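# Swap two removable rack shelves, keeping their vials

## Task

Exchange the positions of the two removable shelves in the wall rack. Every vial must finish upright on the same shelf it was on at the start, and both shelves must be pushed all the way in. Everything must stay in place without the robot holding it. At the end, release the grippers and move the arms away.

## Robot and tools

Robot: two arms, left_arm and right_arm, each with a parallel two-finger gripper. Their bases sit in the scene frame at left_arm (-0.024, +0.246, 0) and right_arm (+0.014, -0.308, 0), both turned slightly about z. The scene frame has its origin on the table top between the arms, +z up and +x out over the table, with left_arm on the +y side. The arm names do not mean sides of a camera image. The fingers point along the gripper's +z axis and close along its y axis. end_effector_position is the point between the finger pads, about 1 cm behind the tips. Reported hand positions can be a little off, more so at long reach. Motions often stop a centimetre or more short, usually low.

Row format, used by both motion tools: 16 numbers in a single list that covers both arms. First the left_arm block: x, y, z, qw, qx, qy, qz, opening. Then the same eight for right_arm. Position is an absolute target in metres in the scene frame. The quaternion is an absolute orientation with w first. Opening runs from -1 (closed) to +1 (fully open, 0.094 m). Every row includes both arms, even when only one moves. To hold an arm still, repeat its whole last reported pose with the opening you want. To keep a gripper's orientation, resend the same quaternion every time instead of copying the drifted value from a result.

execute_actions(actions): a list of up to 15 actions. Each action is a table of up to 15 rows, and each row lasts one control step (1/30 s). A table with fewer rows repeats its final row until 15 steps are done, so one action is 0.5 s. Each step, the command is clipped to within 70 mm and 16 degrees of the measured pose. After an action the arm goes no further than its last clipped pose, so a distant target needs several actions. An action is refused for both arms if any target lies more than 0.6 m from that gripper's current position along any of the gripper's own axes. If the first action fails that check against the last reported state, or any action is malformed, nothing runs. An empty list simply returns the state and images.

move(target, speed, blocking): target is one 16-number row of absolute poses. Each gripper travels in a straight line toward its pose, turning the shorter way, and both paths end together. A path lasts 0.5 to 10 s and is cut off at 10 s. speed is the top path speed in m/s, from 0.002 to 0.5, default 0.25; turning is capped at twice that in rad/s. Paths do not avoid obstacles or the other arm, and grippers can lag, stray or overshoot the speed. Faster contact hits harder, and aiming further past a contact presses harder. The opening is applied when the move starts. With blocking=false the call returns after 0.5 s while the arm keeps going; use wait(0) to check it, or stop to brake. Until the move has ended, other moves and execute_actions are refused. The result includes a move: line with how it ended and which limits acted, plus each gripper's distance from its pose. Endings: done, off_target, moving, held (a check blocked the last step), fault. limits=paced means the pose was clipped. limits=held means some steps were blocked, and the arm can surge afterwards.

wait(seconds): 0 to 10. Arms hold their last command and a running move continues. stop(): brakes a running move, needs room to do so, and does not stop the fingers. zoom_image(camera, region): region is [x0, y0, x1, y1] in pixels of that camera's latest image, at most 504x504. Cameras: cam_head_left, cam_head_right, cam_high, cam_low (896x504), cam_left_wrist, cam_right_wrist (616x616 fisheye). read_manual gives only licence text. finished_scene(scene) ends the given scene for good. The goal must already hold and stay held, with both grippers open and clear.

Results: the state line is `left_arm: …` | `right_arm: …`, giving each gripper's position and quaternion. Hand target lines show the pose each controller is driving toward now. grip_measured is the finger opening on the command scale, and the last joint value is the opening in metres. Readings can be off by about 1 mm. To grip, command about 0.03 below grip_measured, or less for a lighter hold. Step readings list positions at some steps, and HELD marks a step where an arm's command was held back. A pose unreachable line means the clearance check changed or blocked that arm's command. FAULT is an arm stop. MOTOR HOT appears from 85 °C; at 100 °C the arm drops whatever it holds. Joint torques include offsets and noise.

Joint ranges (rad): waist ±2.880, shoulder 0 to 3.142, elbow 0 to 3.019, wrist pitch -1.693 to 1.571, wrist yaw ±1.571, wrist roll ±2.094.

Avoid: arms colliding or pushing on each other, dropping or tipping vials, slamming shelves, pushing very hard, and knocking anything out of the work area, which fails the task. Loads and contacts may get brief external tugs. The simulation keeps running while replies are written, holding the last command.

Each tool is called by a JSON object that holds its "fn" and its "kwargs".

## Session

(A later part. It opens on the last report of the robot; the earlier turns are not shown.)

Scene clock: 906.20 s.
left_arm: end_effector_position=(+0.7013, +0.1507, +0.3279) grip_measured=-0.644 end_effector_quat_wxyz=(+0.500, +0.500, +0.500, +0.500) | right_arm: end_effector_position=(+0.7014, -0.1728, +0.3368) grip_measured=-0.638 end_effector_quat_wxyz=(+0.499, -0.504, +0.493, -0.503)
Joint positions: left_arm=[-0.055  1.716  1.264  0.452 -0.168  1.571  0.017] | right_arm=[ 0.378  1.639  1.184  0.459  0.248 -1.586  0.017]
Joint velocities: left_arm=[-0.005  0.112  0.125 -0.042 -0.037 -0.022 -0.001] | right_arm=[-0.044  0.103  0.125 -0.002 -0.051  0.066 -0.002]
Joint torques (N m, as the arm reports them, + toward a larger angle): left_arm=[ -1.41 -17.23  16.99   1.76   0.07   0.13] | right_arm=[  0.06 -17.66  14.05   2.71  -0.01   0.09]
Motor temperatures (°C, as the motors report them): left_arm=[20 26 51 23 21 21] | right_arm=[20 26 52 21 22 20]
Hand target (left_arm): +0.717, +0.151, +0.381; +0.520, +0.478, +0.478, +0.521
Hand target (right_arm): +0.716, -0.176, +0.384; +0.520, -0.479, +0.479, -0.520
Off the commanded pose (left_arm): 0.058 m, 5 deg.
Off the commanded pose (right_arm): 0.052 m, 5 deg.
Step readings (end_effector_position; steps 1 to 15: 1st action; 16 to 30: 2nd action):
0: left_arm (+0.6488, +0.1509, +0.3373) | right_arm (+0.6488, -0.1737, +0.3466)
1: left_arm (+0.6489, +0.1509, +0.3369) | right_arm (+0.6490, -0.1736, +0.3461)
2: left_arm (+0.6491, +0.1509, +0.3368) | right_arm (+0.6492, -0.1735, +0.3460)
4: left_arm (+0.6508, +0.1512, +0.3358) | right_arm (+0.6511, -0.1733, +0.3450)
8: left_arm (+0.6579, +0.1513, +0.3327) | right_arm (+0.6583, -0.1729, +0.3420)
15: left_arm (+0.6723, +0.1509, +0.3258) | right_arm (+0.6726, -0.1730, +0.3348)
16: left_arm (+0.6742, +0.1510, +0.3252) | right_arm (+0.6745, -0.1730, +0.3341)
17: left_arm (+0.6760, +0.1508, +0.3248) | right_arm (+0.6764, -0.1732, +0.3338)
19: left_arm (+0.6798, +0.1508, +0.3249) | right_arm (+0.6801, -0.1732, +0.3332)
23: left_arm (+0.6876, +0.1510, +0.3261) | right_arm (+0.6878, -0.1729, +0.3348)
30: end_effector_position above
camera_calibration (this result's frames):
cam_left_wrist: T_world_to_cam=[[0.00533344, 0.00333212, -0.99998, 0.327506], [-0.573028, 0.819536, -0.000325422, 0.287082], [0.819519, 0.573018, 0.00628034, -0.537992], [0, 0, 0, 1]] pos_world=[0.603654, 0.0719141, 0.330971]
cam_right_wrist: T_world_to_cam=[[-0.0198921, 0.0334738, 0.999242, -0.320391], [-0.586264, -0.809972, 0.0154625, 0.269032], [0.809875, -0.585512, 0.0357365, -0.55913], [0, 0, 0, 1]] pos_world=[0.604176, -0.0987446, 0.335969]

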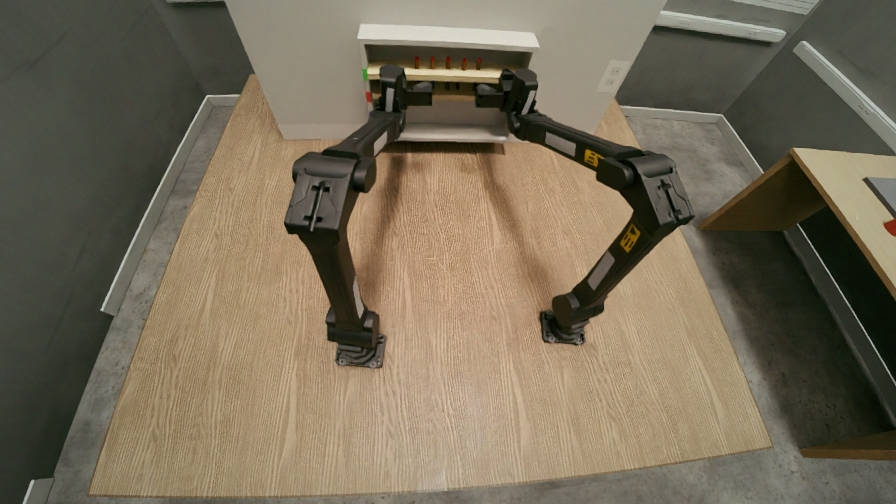

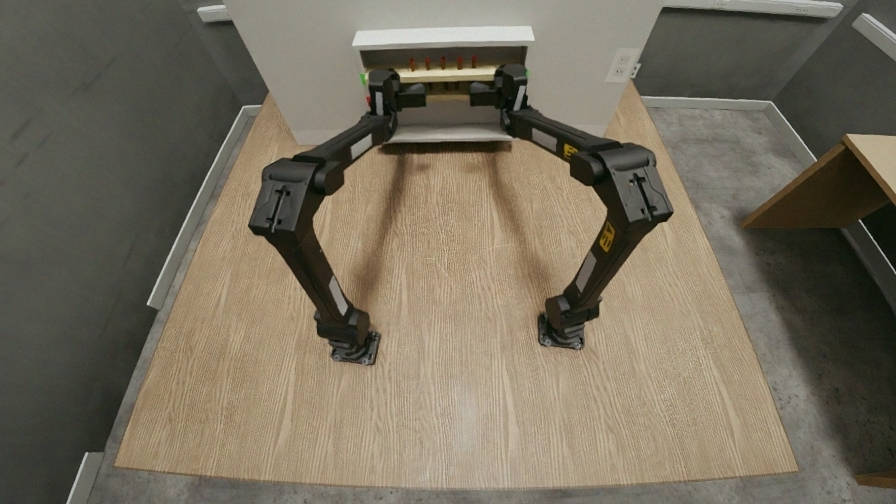

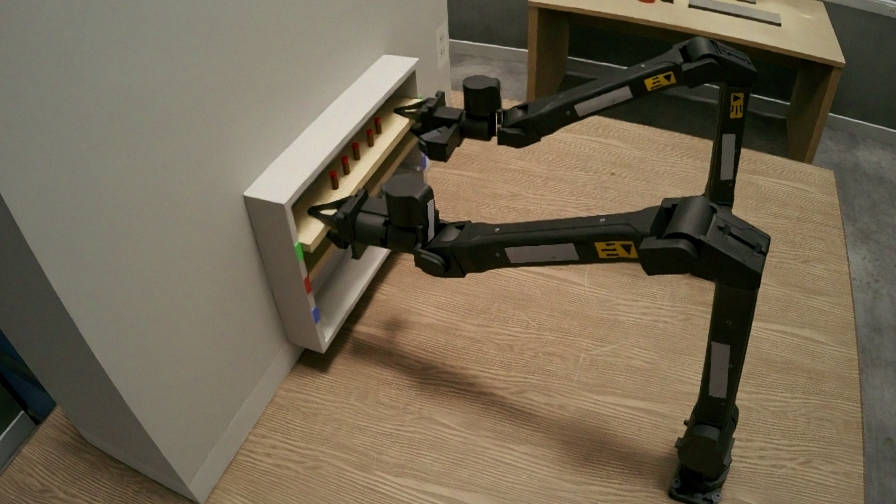

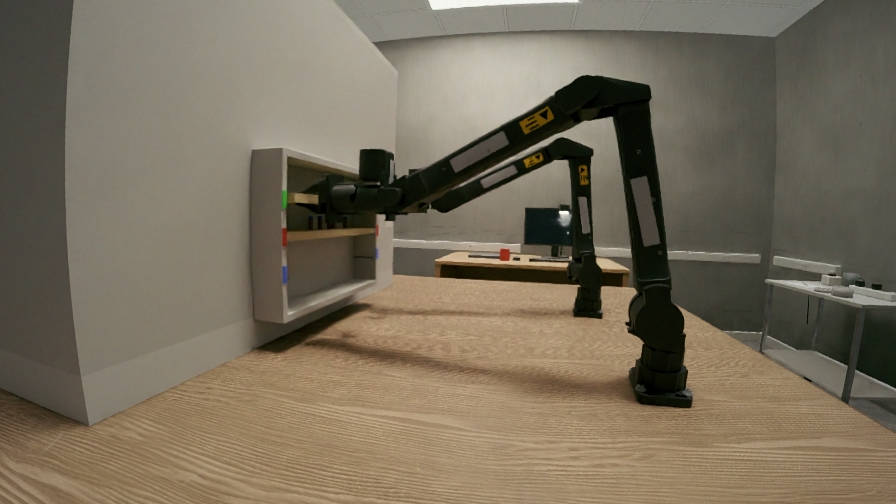

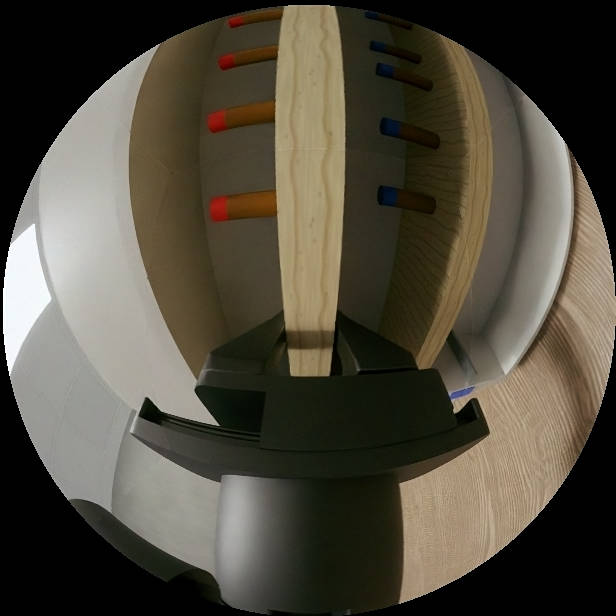

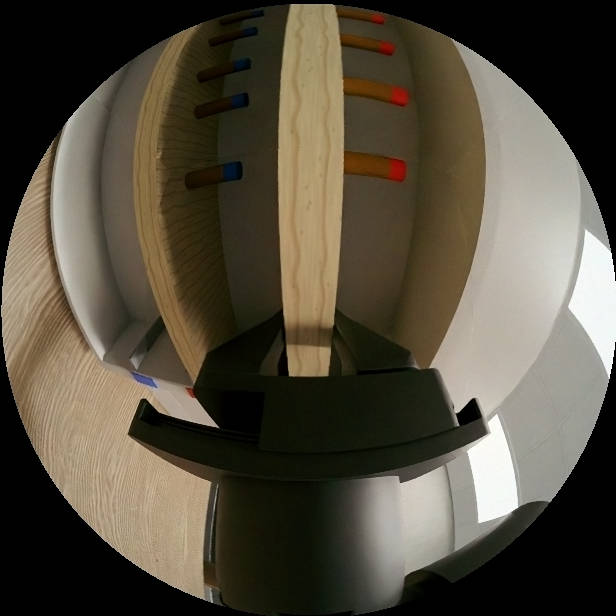

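{"fn": "execute_actions", "kwargs": {"actions": [[[0.725,0.151,0.3806,0.5212,0.4788,0.4788,0.5212,-0.69,0.724,-0.175,0.3835,0.5207,-0.4793,0.4793,-0.5207,-0.69],[0.7262,0.151,0.3802,0.5214,0.4786,0.4786,0.5214,-0.69,0.7252,-0.175,0.383,0.5209,-0.4791,0.4791,-0.5209,-0.69],[0.7275,0.151,0.3798,0.5216,0.4784,0.4784,0.5216,-0.69,0.7265,-0.175,0.3825,0.5211,-0.4789,0.4789,-0.5211,-0.69],[0.729,0.151,0.3794,0.5218,0.4782,0.4782,0.5218,-0.69,0.728,-0.175,0.382,0.5213,-0.4787,0.4787,-0.5213,-0.69],[0.7305,0.151,0.379,0.522,0.478,0.478,0.522,-0.69,0.7295,-0.175,0.3815,0.5215,-0.4785,0.4785,-0.5215,-0.69],[0.732,0.151,0.3786,0.522,0.478,0.478,0.522,-0.69,0.731,-0.175,0.381,0.5215,-0.4785,0.4785,-0.5215,-0.69],[0.7335,0.151,0.3782,0.522,0.478,0.478,0.522,-0.69,0.7325,-0.175,0.3805,0.5215,-0.4785,0.4785,-0.5215,-0.69],[0.735,0.151,0.3778,0.522,0.478,0.478,0.522,-0.69,0.734,-0.175,0.38,0.5215,-0.4785,0.4785,-0.5215,-0.69],[0.7365,0.151,0.3774,0.522,0.478,0.478,0.522,-0.69,0.7355,-0.175,0.3795,0.5215,-0.4785,0.4785,-0.5215,-0.69],[0.738,0.151,0.377,0.522,0.478,0.478,0.522,-0.69,0.737,-0.175,0.379,0.5215,-0.4785,0.4785,-0.5215,-0.69],[0.739,0.151,0.3766,0.522,0.478,0.478,0.522,-0.69,0.738,-0.175,0.3785,0.5215,-0.4785,0.4785,-0.5215,-0.69],[0.74,0.151,0.3762,0.522,0.478,0.478,0.522,-0.69,0.739,-0.175,0.378,0.5215,-0.4785,0.4785,-0.5215,-0.69],[0.741,0.151,0.3758,0.522,0.478,0.478,0.522,-0.69,0.74,-0.175,0.3775,0.5215,-0.4785,0.4785,-0.5215,-0.69],[0.742,0.151,0.3754,0.522,0.478,0.478,0.522,-0.69,0.741,-0.175,0.377,0.5215,-0.4785,0.4785,-0.5215,-0.69],[0.743,0.151,0.375,0.522,0.478,0.478,0.522,-0.69,0.742,-0.175,0.3765,0.5215,-0.4785,0.4785,-0.5215,-0.69]],
[[0.744,0.151,0.3746,0.522,0.478,0.478,0.522,-0.69,0.743,-0.175,0.376,0.5215,-0.4785,0.4785,-0.5215,-0.69],[0.7448,0.151,0.3742,0.522,0.478,0.478,0.522,-0.69,0.7438,-0.175,0.3755,0.5215,-0.4785,0.4785,-0.5215,-0.69],[0.7456,0.151,0.3738,0.522,0.478,0.478,0.522,-0.69,0.7446,-0.175,0.375,0.5215,-0.4785,0.4785,-0.5215,-0.69],[0.7464,0.151,0.3734,0.522,0.478,0.478,0.522,-0.69,0.7454,-0.175,0.3746,0.5215,-0.4785,0.4785,-0.5215,-0.69],[0.7472,0.151,0.373,0.522,0.478,0.478,0.522,-0.69,0.7462,-0.175,0.3742,0.5215,-0.4785,0.4785,-0.5215,-0.69],[0.748,0.151,0.3726,0.522,0.478,0.478,0.522,-0.69,0.747,-0.175,0.3738,0.5215,-0.4785,0.4785,-0.5215,-0.69],[0.7488,0.151,0.3722,0.522,0.478,0.478,0.522,-0.69,0.7478,-0.175,0.3734,0.5215,-0.4785,0.4785,-0.5215,-0.69],[0.7496,0.151,0.372,0.522,0.478,0.478,0.522,-0.69,0.7486,-0.175,0.373,0.5215,-0.4785,0.4785,-0.5215,-0.69],[0.7504,0.151,0.372,0.522,0.478,0.478,0.522,-0.69,0.7494,-0.175,0.373,0.5215,-0.4785,0.4785,-0.5215,-0.69],[0.7512,0.151,0.372,0.522,0.478,0.478,0.522,-0.69,0.7502,-0.175,0.373,0.5215,-0.4785,0.4785,-0.5215,-0.69],[0.752,0.151,0.372,0.522,0.478,0.478,0.522,-0.69,0.751,-0.175,0.373,0.5215,-0.4785,0.4785,-0.5215,-0.69],[0.7528,0.151,0.372,0.522,0.478,0.478,0.522,-0.69,0.7518,-0.175,0.373,0.5215,-0.4785,0.4785,-0.5215,-0.69],[0.7536,0.151,0.372,0.522,0.478,0.478,0.522,-0.69,0.7526,-0.175,0.373,0.5215,-0.4785,0.4785,-0.5215,-0.69],[0.7544,0.151,0.372,0.522,0.478,0.478,0.522,-0.69,0.7534,-0.175,0.373,0.5215,-0.4785,0.4785,-0.5215,-0.69],[0.755,0.151,0.372,0.522,0.478,0.478,0.522,-0.69,0.754,-0.175,0.373,0.5215,-0.4785,0.4785,-0.5215,-0.69]]]}}

Scene clock: 938.90 s.
left_arm: end_effector_position=(+0.7235, +0.1509, +0.3246) grip_measured=-0.644 end_effector_quat_wxyz=(+0.500, +0.500, +0.498, +0.503) | right_arm: end_effector_position=(+0.7242, -0.1725, +0.3307) grip_measured=-0.638 end_effector_quat_wxyz=(+0.500, -0.503, +0.495, -0.502)
Joint positions: left_arm=[-0.049  1.773  1.329  0.449 -0.163  1.577  0.017] | right_arm=[ 0.368  1.699  1.245  0.457  0.238 -1.582  0.017]
Joint velocities: left_arm=[-0.005 -0.005 -0.017 -0.002  0.037 -0.051  0.001] | right_arm=[ 0.005 -0.005 -0.012  0.007 -0.095 -0.022 -0.   ]
Joint torques (N m, as the arm reports them, + toward a larger angle): left_arm=[ -1.01 -15.69  19.26   1.77   0.2    0.06] | right_arm=[ -0.48 -16.12  15.68   3.27  -0.2    0.06]
Motor temperatures (°C, as the motors report them): left_arm=[20 26 54 23 21 21] | right_arm=[20 26 53 22 22 20]
Hand target (left_arm): +0.746, +0.152, +0.371; +0.521, +0.478, +0.477, +0.522
Hand target (right_arm): +0.747, -0.177, +0.373; +0.521, -0.478, +0.478, -0.521
Off the commanded pose (left_arm): 0.057 m, 5 deg.
Off the commanded pose (right_arm): 0.052 m, 5 deg.
Step readings (end_effector_position; steps 1 to 15: 1st action; 16 to 30: 2nd action):
0: left_arm (+0.7042, +0.1507, +0.3255) | right_arm (+0.7042, -0.1730, +0.3345)
1: left_arm (+0.7042, +0.1507, +0.3255) | right_arm (+0.7042, -0.1730, +0.3345)
2: left_arm (+0.7043, +0.1507, +0.3257) | right_arm (+0.7043, -0.1730, +0.3345)
4: left_arm (+0.7053, +0.1507, +0.3254) | right_arm (+0.7054, -0.1728, +0.3342)
8: left_arm (+0.7106, +0.1510, +0.3255) | right_arm (+0.7109, -0.1725, +0.3334)
15: left_arm (+0.7207, +0.1510, +0.3249) | right_arm (+0.7211, -0.1724, +0.3313)
16: left_arm (+0.7217, +0.1511, +0.3251) | right_arm (+0.7222, -0.1723, +0.3312)
17: left_arm (+0.7226, +0.1508, +0.3247) | right_arm (+0.7231, -0.1726, +0.3309)
19: left_arm (+0.7234, +0.1509, +0.3246) | right_arm (+0.7240, -0.1723, +0.3310)
23: left_arm (+0.7234, +0.1509, +0.3246) | right_arm (+0.7240, -0.1723, +0.3307)
30: end_effector_position above
camera_calibration (this result's frames):
cam_left_wrist: T_world_to_cam=[[0.0105982, 0.00857205, -0.999907, 0.319419], [-0.573664, 0.81909, 0.000941596, 0.299788], [0.819022, 0.5736, 0.0135983, -0.558399], [0, 0, 0, 1]] pos_world=[0.625933, 0.0720066, 0.326701]
cam_right_wrist: T_world_to_cam=[[-0.0187586, 0.0288376, 0.999408, -0.315514], [-0.586234, -0.810048, 0.0123702, 0.283735], [0.809925, -0.585655, 0.0321009, -0.576126], [0, 0, 0, 1]] pos_world=[0.627035, -0.0984738, 0.330311]

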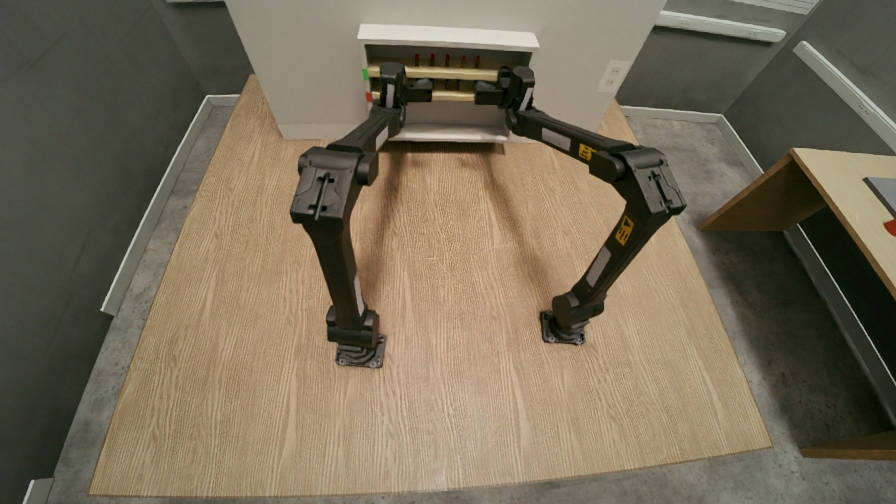

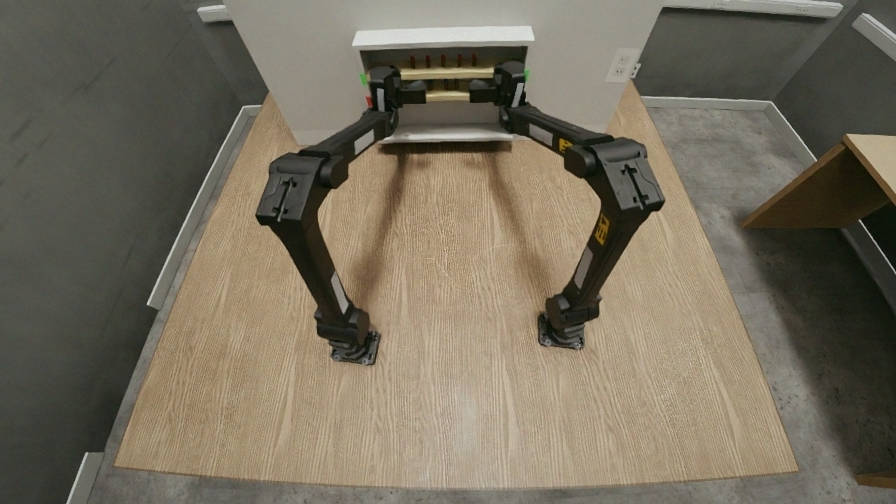

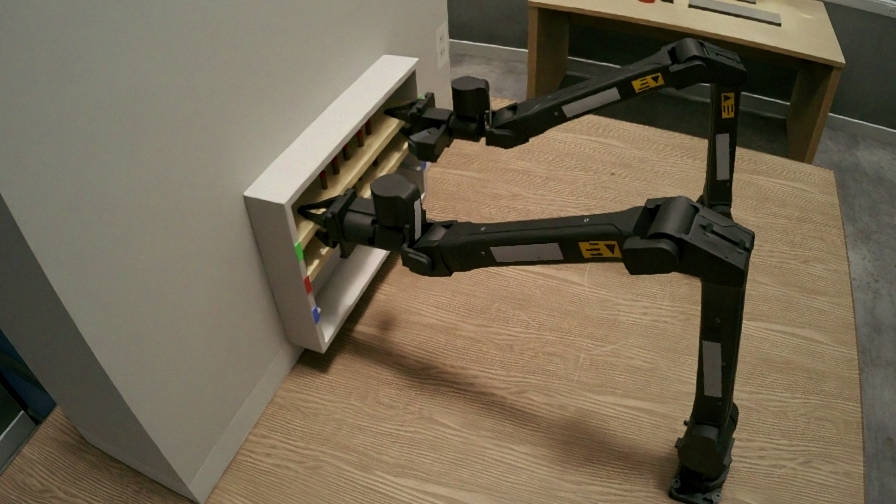

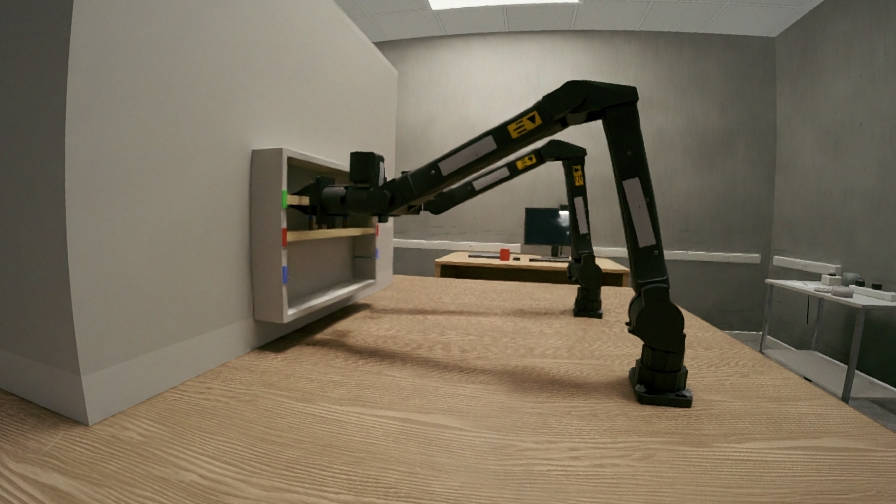

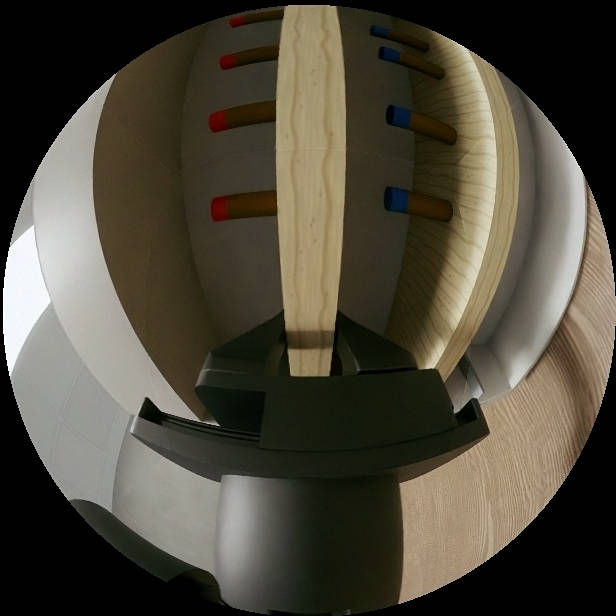

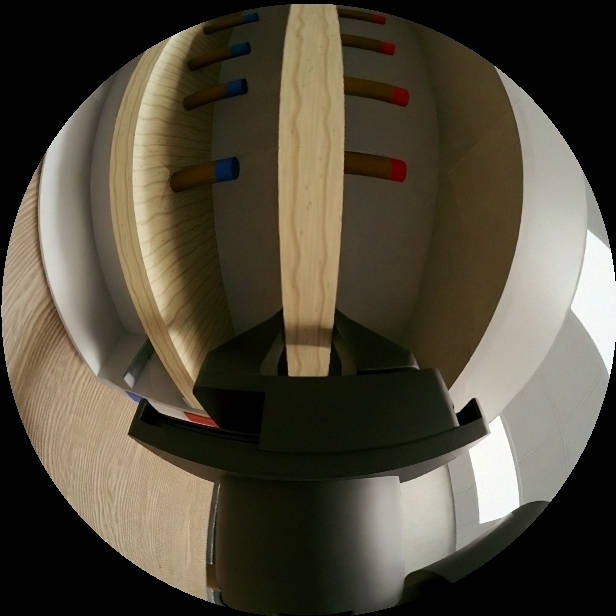

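{"fn": "execute_actions", "kwargs": {"actions": [[[0.752,0.151,0.3695,0.521,0.479,0.479,0.521,-0.69,0.751,-0.175,0.3705,0.5203,-0.4797,0.4797,-0.5203,-0.69],[0.749,0.151,0.367,0.52,0.48,0.48,0.52,-0.69,0.748,-0.175,0.368,0.5191,-0.4809,0.4809,-0.5191,-0.69],[0.746,0.151,0.364,0.519,0.481,0.481,0.519,-0.69,0.745,-0.174,0.3655,0.518,-0.482,0.482,-0.518,-0.69],[0.743,0.151,0.361,0.5175,0.4825,0.4825,0.5175,-0.69,0.742,-0.174,0.363,0.5168,-0.4832,0.4832,-0.5168,-0.69],[0.74,0.151,0.3585,0.5165,0.4835,0.4835,0.5165,-0.69,0.7395,-0.174,0.3605,0.5156,-0.4844,0.4844,-0.5156,-0.69],[0.737,0.151,0.356,0.5155,0.4845,0.4845,0.5155,-0.69,0.737,-0.173,0.358,0.5144,-0.4856,0.4856,-0.5144,-0.69],[0.734,0.151,0.3535,0.514,0.486,0.486,0.514,-0.69,0.7345,-0.173,0.3555,0.5132,-0.4868,0.4868,-0.5132,-0.69],[0.731,0.151,0.351,0.513,0.487,0.487,0.513,-0.66,0.732,-0.173,0.353,0.512,-0.488,0.488,-0.512,-0.66],[0.731,0.151,0.351,0.513,0.487,0.487,0.513,-0.62,0.732,-0.173,0.353,0.512,-0.488,0.488,-0.512,-0.62],[0.731,0.151,0.351,0.513,0.487,0.487,0.513,-0.55,0.732,-0.173,0.353,0.512,-0.488,0.488,-0.512,-0.55],[0.731,0.151,0.351,0.513,0.487,0.487,0.513,-0.45,0.732,-0.173,0.353,0.512,-0.488,0.488,-0.512,-0.45],[0.731,0.151,0.351,0.513,0.487,0.487,0.513,-0.3,0.732,-0.173,0.353,0.512,-0.488,0.488,-0.512,-0.3],[0.731,0.151,0.351,0.513,0.487,0.487,0.513,-0.15,0.732,-0.173,0.353,0.512,-0.488,0.488,-0.512,-0.15],[0.731,0.151,0.351,0.513,0.487,0.487,0.513,0,0.732,-0.173,0.353,0.512,-0.488,0.488,-0.512,0],[0.731,0.151,0.351,0.513,0.487,0.487,0.513,0.12,0.732,-0.173,0.353,0.512,-0.488,0.488,-0.512,0.12]],
[[0.729,0.151,0.352,0.5133,0.4867,0.4867,0.5133,0.12,0.73,-0.173,0.352,0.512,-0.488,0.488,-0.512,0.12],[0.727,0.151,0.353,0.5136,0.4864,0.4864,0.5136,0.12,0.728,-0.173,0.351,0.5117,-0.4883,0.4883,-0.5117,0.12],[0.725,0.151,0.354,0.514,0.486,0.486,0.514,0.12,0.726,-0.173,0.35,0.5114,-0.4886,0.4886,-0.5114,0.12],[0.722,0.151,0.355,0.5144,0.4856,0.4856,0.5144,0.12,0.723,-0.173,0.349,0.511,-0.489,0.489,-0.511,0.12],[0.719,0.151,0.356,0.5148,0.4852,0.4852,0.5148,0.12,0.72,-0.173,0.348,0.5107,-0.4893,0.4893,-0.5107,0.12],[0.716,0.151,0.357,0.5152,0.4848,0.4848,0.5152,0.12,0.717,-0.173,0.347,0.5104,-0.4896,0.4896,-0.5104,0.12],[0.712,0.151,0.3585,0.5156,0.4844,0.4844,0.5156,0.12,0.713,-0.173,0.346,0.51,-0.49,0.49,-0.51,0.12],[0.708,0.151,0.36,0.516,0.484,0.484,0.516,0.12,0.709,-0.173,0.345,0.51,-0.49,0.49,-0.51,0.12],[0.704,0.151,0.36,0.516,0.484,0.484,0.516,0.12,0.705,-0.173,0.344,0.51,-0.49,0.49,-0.51,0.12],[0.70,0.151,0.36,0.516,0.484,0.484,0.516,0.12,0.701,-0.173,0.343,0.51,-0.49,0.49,-0.51,0.12],[0.696,0.151,0.36,0.516,0.484,0.484,0.516,0.12,0.697,-0.173,0.343,0.51,-0.49,0.49,-0.51,0.12],[0.692,0.151,0.36,0.516,0.484,0.484,0.516,0.12,0.693,-0.173,0.343,0.51,-0.49,0.49,-0.51,0.12],[0.688,0.151,0.36,0.516,0.484,0.484,0.516,0.12,0.689,-0.173,0.343,0.51,-0.49,0.49,-0.51,0.12],[0.684,0.151,0.36,0.516,0.484,0.484,0.516,0.12,0.685,-0.173,0.343,0.51,-0.49,0.49,-0.51,0.12],[0.68,0.151,0.36,0.516,0.484,0.484,0.516,0.12,0.681,-0.173,0.343,0.51,-0.49,0.49,-0.51,0.12]],
[[0.676,0.151,0.36,0.516,0.484,0.484,0.516,0.12,0.677,-0.173,0.343,0.51,-0.49,0.49,-0.51,0.12],[0.672,0.151,0.36,0.516,0.484,0.484,0.516,0.12,0.673,-0.173,0.343,0.51,-0.49,0.49,-0.51,0.12],[0.667,0.151,0.36,0.516,0.484,0.484,0.516,0.12,0.668,-0.173,0.343,0.51,-0.49,0.49,-0.51,0.12],[0.662,0.151,0.36,0.516,0.484,0.484,0.516,0.12,0.663,-0.173,0.343,0.51,-0.49,0.49,-0.51,0.12],[0.656,0.152,0.36,0.516,0.484,0.484,0.516,0.12,0.657,-0.174,0.343,0.51,-0.49,0.49,-0.51,0.12],[0.65,0.153,0.36,0.516,0.484,0.484,0.516,0.12,0.651,-0.175,0.343,0.51,-0.49,0.49,-0.51,0.12],[0.643,0.154,0.36,0.516,0.484,0.484,0.516,0.12,0.644,-0.177,0.343,0.51,-0.49,0.49,-0.51,0.12],[0.636,0.155,0.36,0.516,0.484,0.484,0.516,0.12,0.637,-0.179,0.343,0.51,-0.49,0.49,-0.51,0.12],[0.628,0.156,0.36,0.516,0.484,0.484,0.516,0.12,0.629,-0.181,0.343,0.51,-0.49,0.49,-0.51,0.12],[0.62,0.157,0.36,0.516,0.484,0.484,0.516,0.12,0.621,-0.183,0.343,0.51,-0.49,0.49,-0.51,0.12],[0.612,0.158,0.36,0.516,0.484,0.484,0.516,0.12,0.613,-0.185,0.343,0.51,-0.49,0.49,-0.51,0.12],[0.604,0.159,0.36,0.516,0.484,0.484,0.516,0.12,0.605,-0.187,0.343,0.51,-0.49,0.49,-0.51,0.12],[0.596,0.16,0.36,0.516,0.484,0.484,0.516,0.12,0.597,-0.189,0.343,0.51,-0.49,0.49,-0.51,0.12],[0.588,0.161,0.36,0.516,0.484,0.484,0.516,0.12,0.589,-0.191,0.343,0.51,-0.49,0.49,-0.51,0.12],[0.58,0.162,0.36,0.516,0.484,0.484,0.516,0.12,0.581,-0.193,0.343,0.51,-0.49,0.49,-0.51,0.12]],
[[0.572,0.163,0.36,0.516,0.484,0.484,0.516,0.12,0.573,-0.195,0.343,0.51,-0.49,0.49,-0.51,0.12],[0.564,0.164,0.36,0.516,0.484,0.484,0.516,0.12,0.565,-0.197,0.343,0.51,-0.49,0.49,-0.51,0.12],[0.556,0.165,0.36,0.516,0.484,0.484,0.516,0.12,0.557,-0.199,0.343,0.51,-0.49,0.49,-0.51,0.12],[0.548,0.166,0.36,0.516,0.484,0.484,0.516,0.12,0.549,-0.201,0.343,0.51,-0.49,0.49,-0.51,0.12],[0.54,0.167,0.36,0.516,0.484,0.484,0.516,0.12,0.541,-0.203,0.343,0.51,-0.49,0.49,-0.51,0.12],[0.532,0.168,0.36,0.516,0.484,0.484,0.516,0.12,0.533,-0.205,0.343,0.51,-0.49,0.49,-0.51,0.12],[0.524,0.169,0.36,0.516,0.484,0.484,0.516,0.12,0.525,-0.207,0.343,0.51,-0.49,0.49,-0.51,0.12],[0.516,0.17,0.36,0.516,0.484,0.484,0.516,0.12,0.517,-0.209,0.343,0.51,-0.49,0.49,-0.51,0.12],[0.509,0.171,0.36,0.516,0.484,0.484,0.516,0.12,0.51,-0.211,0.343,0.51,-0.49,0.49,-0.51,0.12],[0.503,0.172,0.36,0.516,0.484,0.484,0.516,0.12,0.504,-0.213,0.343,0.51,-0.49,0.49,-0.51,0.12],[0.498,0.173,0.36,0.516,0.484,0.484,0.516,0.12,0.499,-0.214,0.343,0.51,-0.49,0.49,-0.51,0.12],[0.494,0.173,0.36,0.516,0.484,0.484,0.516,0.12,0.495,-0.215,0.343,0.51,-0.49,0.49,-0.51,0.12],[0.491,0.174,0.36,0.516,0.484,0.484,0.516,0.12,0.492,-0.216,0.343,0.51,-0.49,0.49,-0.51,0.12],[0.489,0.174,0.36,0.516,0.484,0.484,0.516,0.12,0.49,-0.216,0.343,0.51,-0.49,0.49,-0.51,0.12],[0.488,0.174,0.36,0.516,0.484,0.484,0.516,0.12,0.489,-0.216,0.343,0.51,-0.49,0.49,-0.51,0.12]]]}}

Scene clock: 996.43 s.
left_arm: end_effector_position=(+0.4956, +0.1781, +0.3550) grip_measured=+0.118 end_effector_quat_wxyz=(+0.514, +0.483, +0.488, +0.514) | right_arm: end_effector_position=(+0.4950, -0.2216, +0.3531) grip_measured=+0.117 end_effector_quat_wxyz=(+0.516, -0.478, +0.488, -0.516)
Joint positions: left_arm=[-0.079  1.168  0.723  0.503 -0.198  1.577  0.053] | right_arm=[ 0.402  1.073  0.644  0.497  0.288 -1.58   0.052]
Joint velocities: left_arm=[-0.024 -0.327 -0.144  0.007 -0.037  0.022  0.   ] | right_arm=[ 0.005 -0.317 -0.149 -0.11   0.022  0.037  0.001]
Joint torques (N m, as the arm reports them, + toward a larger angle): left_arm=[-1.83 -8.74  9.8   1.68 -0.23  0.03] | right_arm=[ 1.26 -5.6   7.81  2.41  0.33  0.14]
Motor temperatures (°C, as the motors report them): left_arm=[20 26 59 23 22 21] | right_arm=[20 26 58 22 22 20]
Hand target (left_arm): +0.489, +0.176, +0.359; +0.515, +0.484, +0.484, +0.516
Hand target (right_arm): +0.489, -0.217, +0.342; +0.510, -0.490, +0.490, -0.510
Off the commanded pose (left_arm): 0.010 m, 1 deg.
Off the commanded pose (right_arm): 0.013 m, 2 deg.
Step readings (end_effector_position; steps 1 to 15: 1st action; 16 to 30: 2nd action; 31 to 45: 3rd action; 46 to 60: 4th action):
0: left_arm (+0.7235, +0.1509, +0.3246) | right_arm (+0.7242, -0.1725, +0.3307)
1: left_arm (+0.7235, +0.1509, +0.3246) | right_arm (+0.7242, -0.1725, +0.3307)
2: left_arm (+0.7235, +0.1509, +0.3246) | right_arm (+0.7242, -0.1725, +0.3307)
4: left_arm (+0.7235, +0.1509, +0.3246) | right_arm (+0.7242, -0.1725, +0.3307)
8: left_arm (+0.7235, +0.1509, +0.3246) | right_arm (+0.7242, -0.1727, +0.3307)
15: left_arm (+0.7235, +0.1509, +0.3246) | right_arm (+0.7242, -0.1728, +0.3307)
16: left_arm (+0.7235, +0.1509, +0.3246) | right_arm (+0.7242, -0.1728, +0.3307)
17: left_arm (+0.7235, +0.1509, +0.3246) | right_arm (+0.7242, -0.1728, +0.3307)
19: left_arm (+0.7235, +0.1509, +0.3246) | right_arm (+0.7242, -0.1731, +0.3309)
23: left_arm (+0.7226, +0.1511, +0.3255) | right_arm (+0.7219, -0.1746, +0.3342)
30: left_arm (+0.6989, +0.1558, +0.3240) | right_arm (+0.6957, -0.1821, +0.3362)
31: left_arm (+0.6947, +0.1565, +0.3248) | right_arm (+0.6916, -0.1823, +0.3368)
32: left_arm (+0.6904, +0.1568, +0.3261) | right_arm (+0.6877, -0.1823, +0.3373)
34: left_arm (+0.6816, +0.1574, +0.3285) | right_arm (+0.6791, -0.1821, +0.3385)
38: left_arm (+0.6594, +0.1574, +0.3315) | right_arm (+0.6570, -0.1811, +0.3374)
45: left_arm (+0.6056, +0.1644, +0.3318) | right_arm (+0.6035, -0.1938, +0.3352)
46: left_arm (+0.5975, +0.1660, +0.3324) | right_arm (+0.5954, -0.1962, +0.3358)
47: left_arm (+0.5893, +0.1672, +0.3334) | right_arm (+0.5872, -0.1986, +0.3371)
49: left_arm (+0.5729, +0.1691, +0.3355) | right_arm (+0.5710, -0.2031, +0.3400)
53: left_arm (+0.5400, +0.1724, +0.3410) | right_arm (+0.5383, -0.2114, +0.3458)
60: end_effector_position above
camera_calibration (this result's frames):
cam_left_wrist: T_world_to_cam=[[0.0625322, -0.00169013, -0.998042, 0.327391], [-0.576452, 0.81627, -0.0374999, 0.162253], [0.814734, 0.577668, 0.0500688, -0.399207], [0, 0, 0, 1]] pos_world=[0.398306, 0.0987206, 0.352822]
cam_right_wrist: T_world_to_cam=[[-0.0808639, 0.0095538, 0.996679, -0.313399], [-0.598805, -0.799849, -0.040916, 0.136654], [0.796802, -0.600126, 0.0703997, -0.43019], [0, 0, 0, 1]] pos_world=[0.399263, -0.145871, 0.348235]

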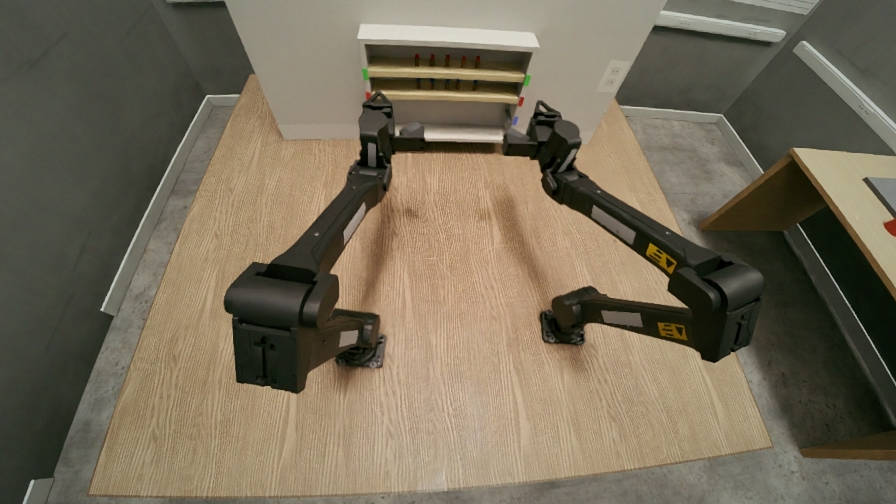

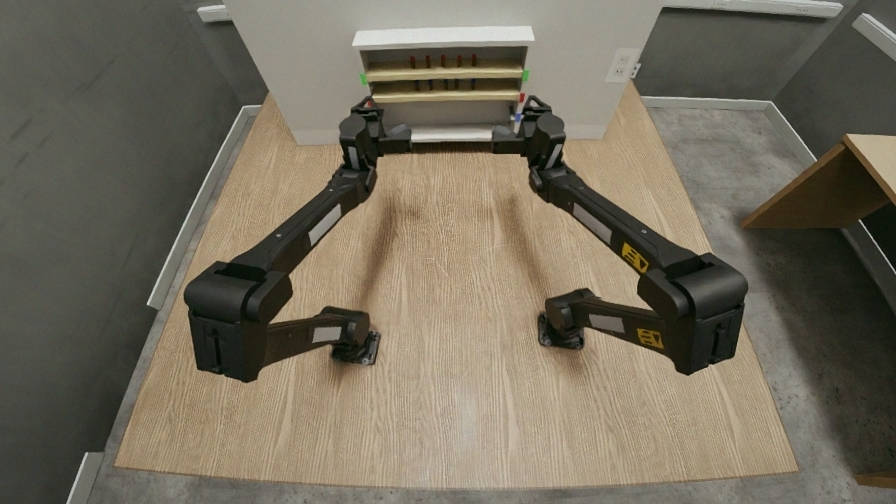

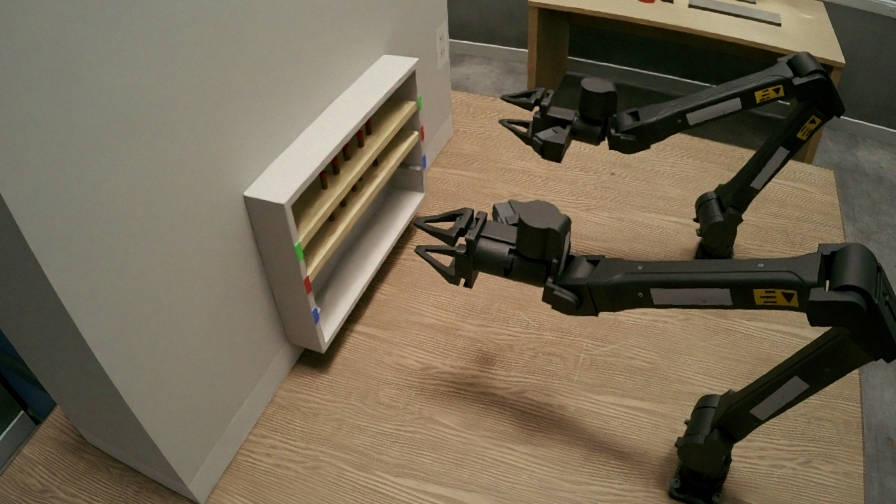

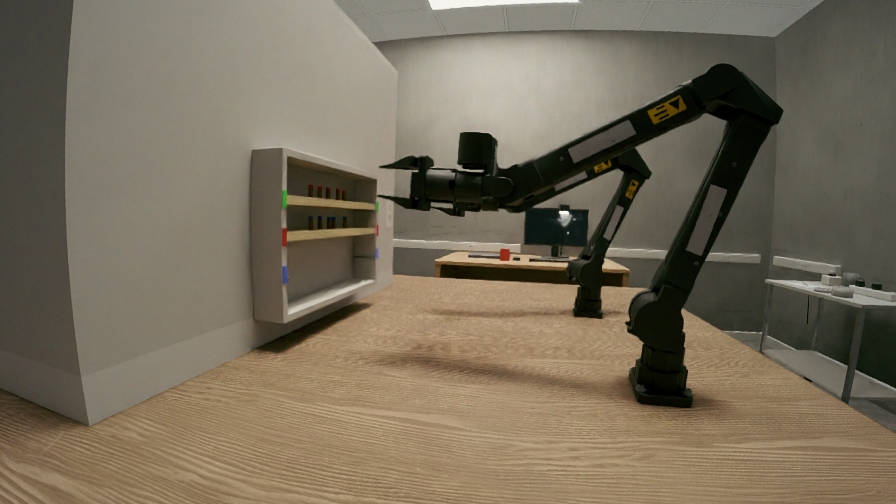

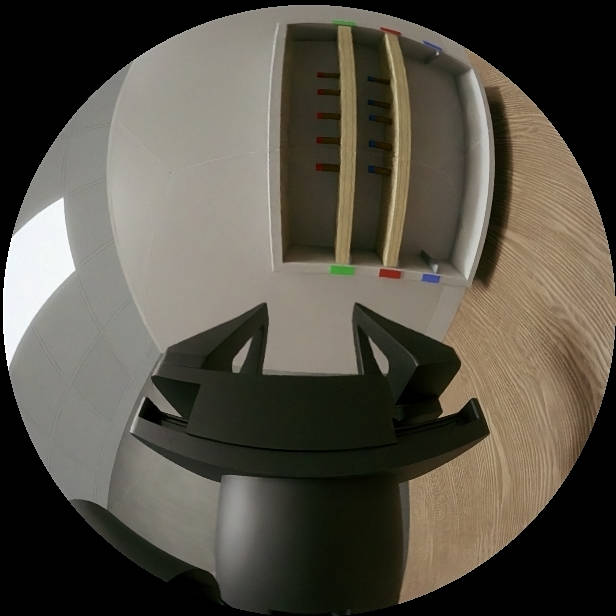

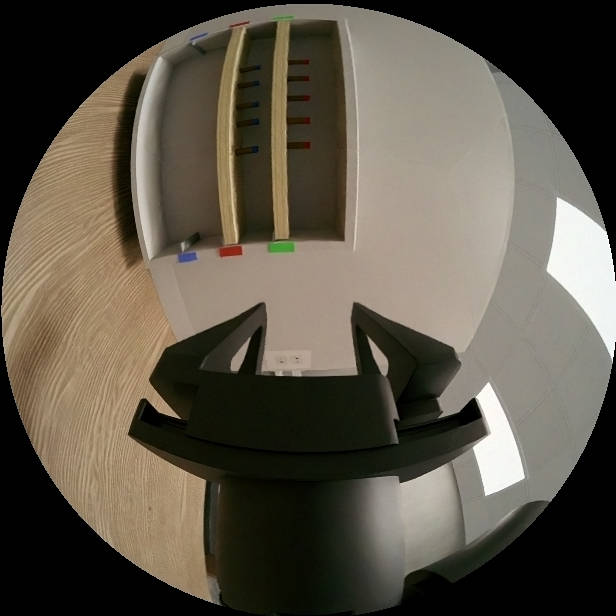

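{"fn": "zoom_image", "kwargs": {"camera": "cam_high", "region": [280, 60, 440, 340]}}

Region (280, 60, 440, 340) of cam_high's 896x504 image, scaled by 1.800, with more detail than that image has; it fills the left 288 columns of this view, and the rest is white.

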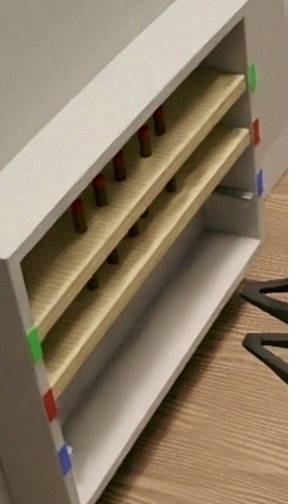

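{"fn": "finished_scene", "kwargs": {"scene": 1}}

The scene is finished: the task was done.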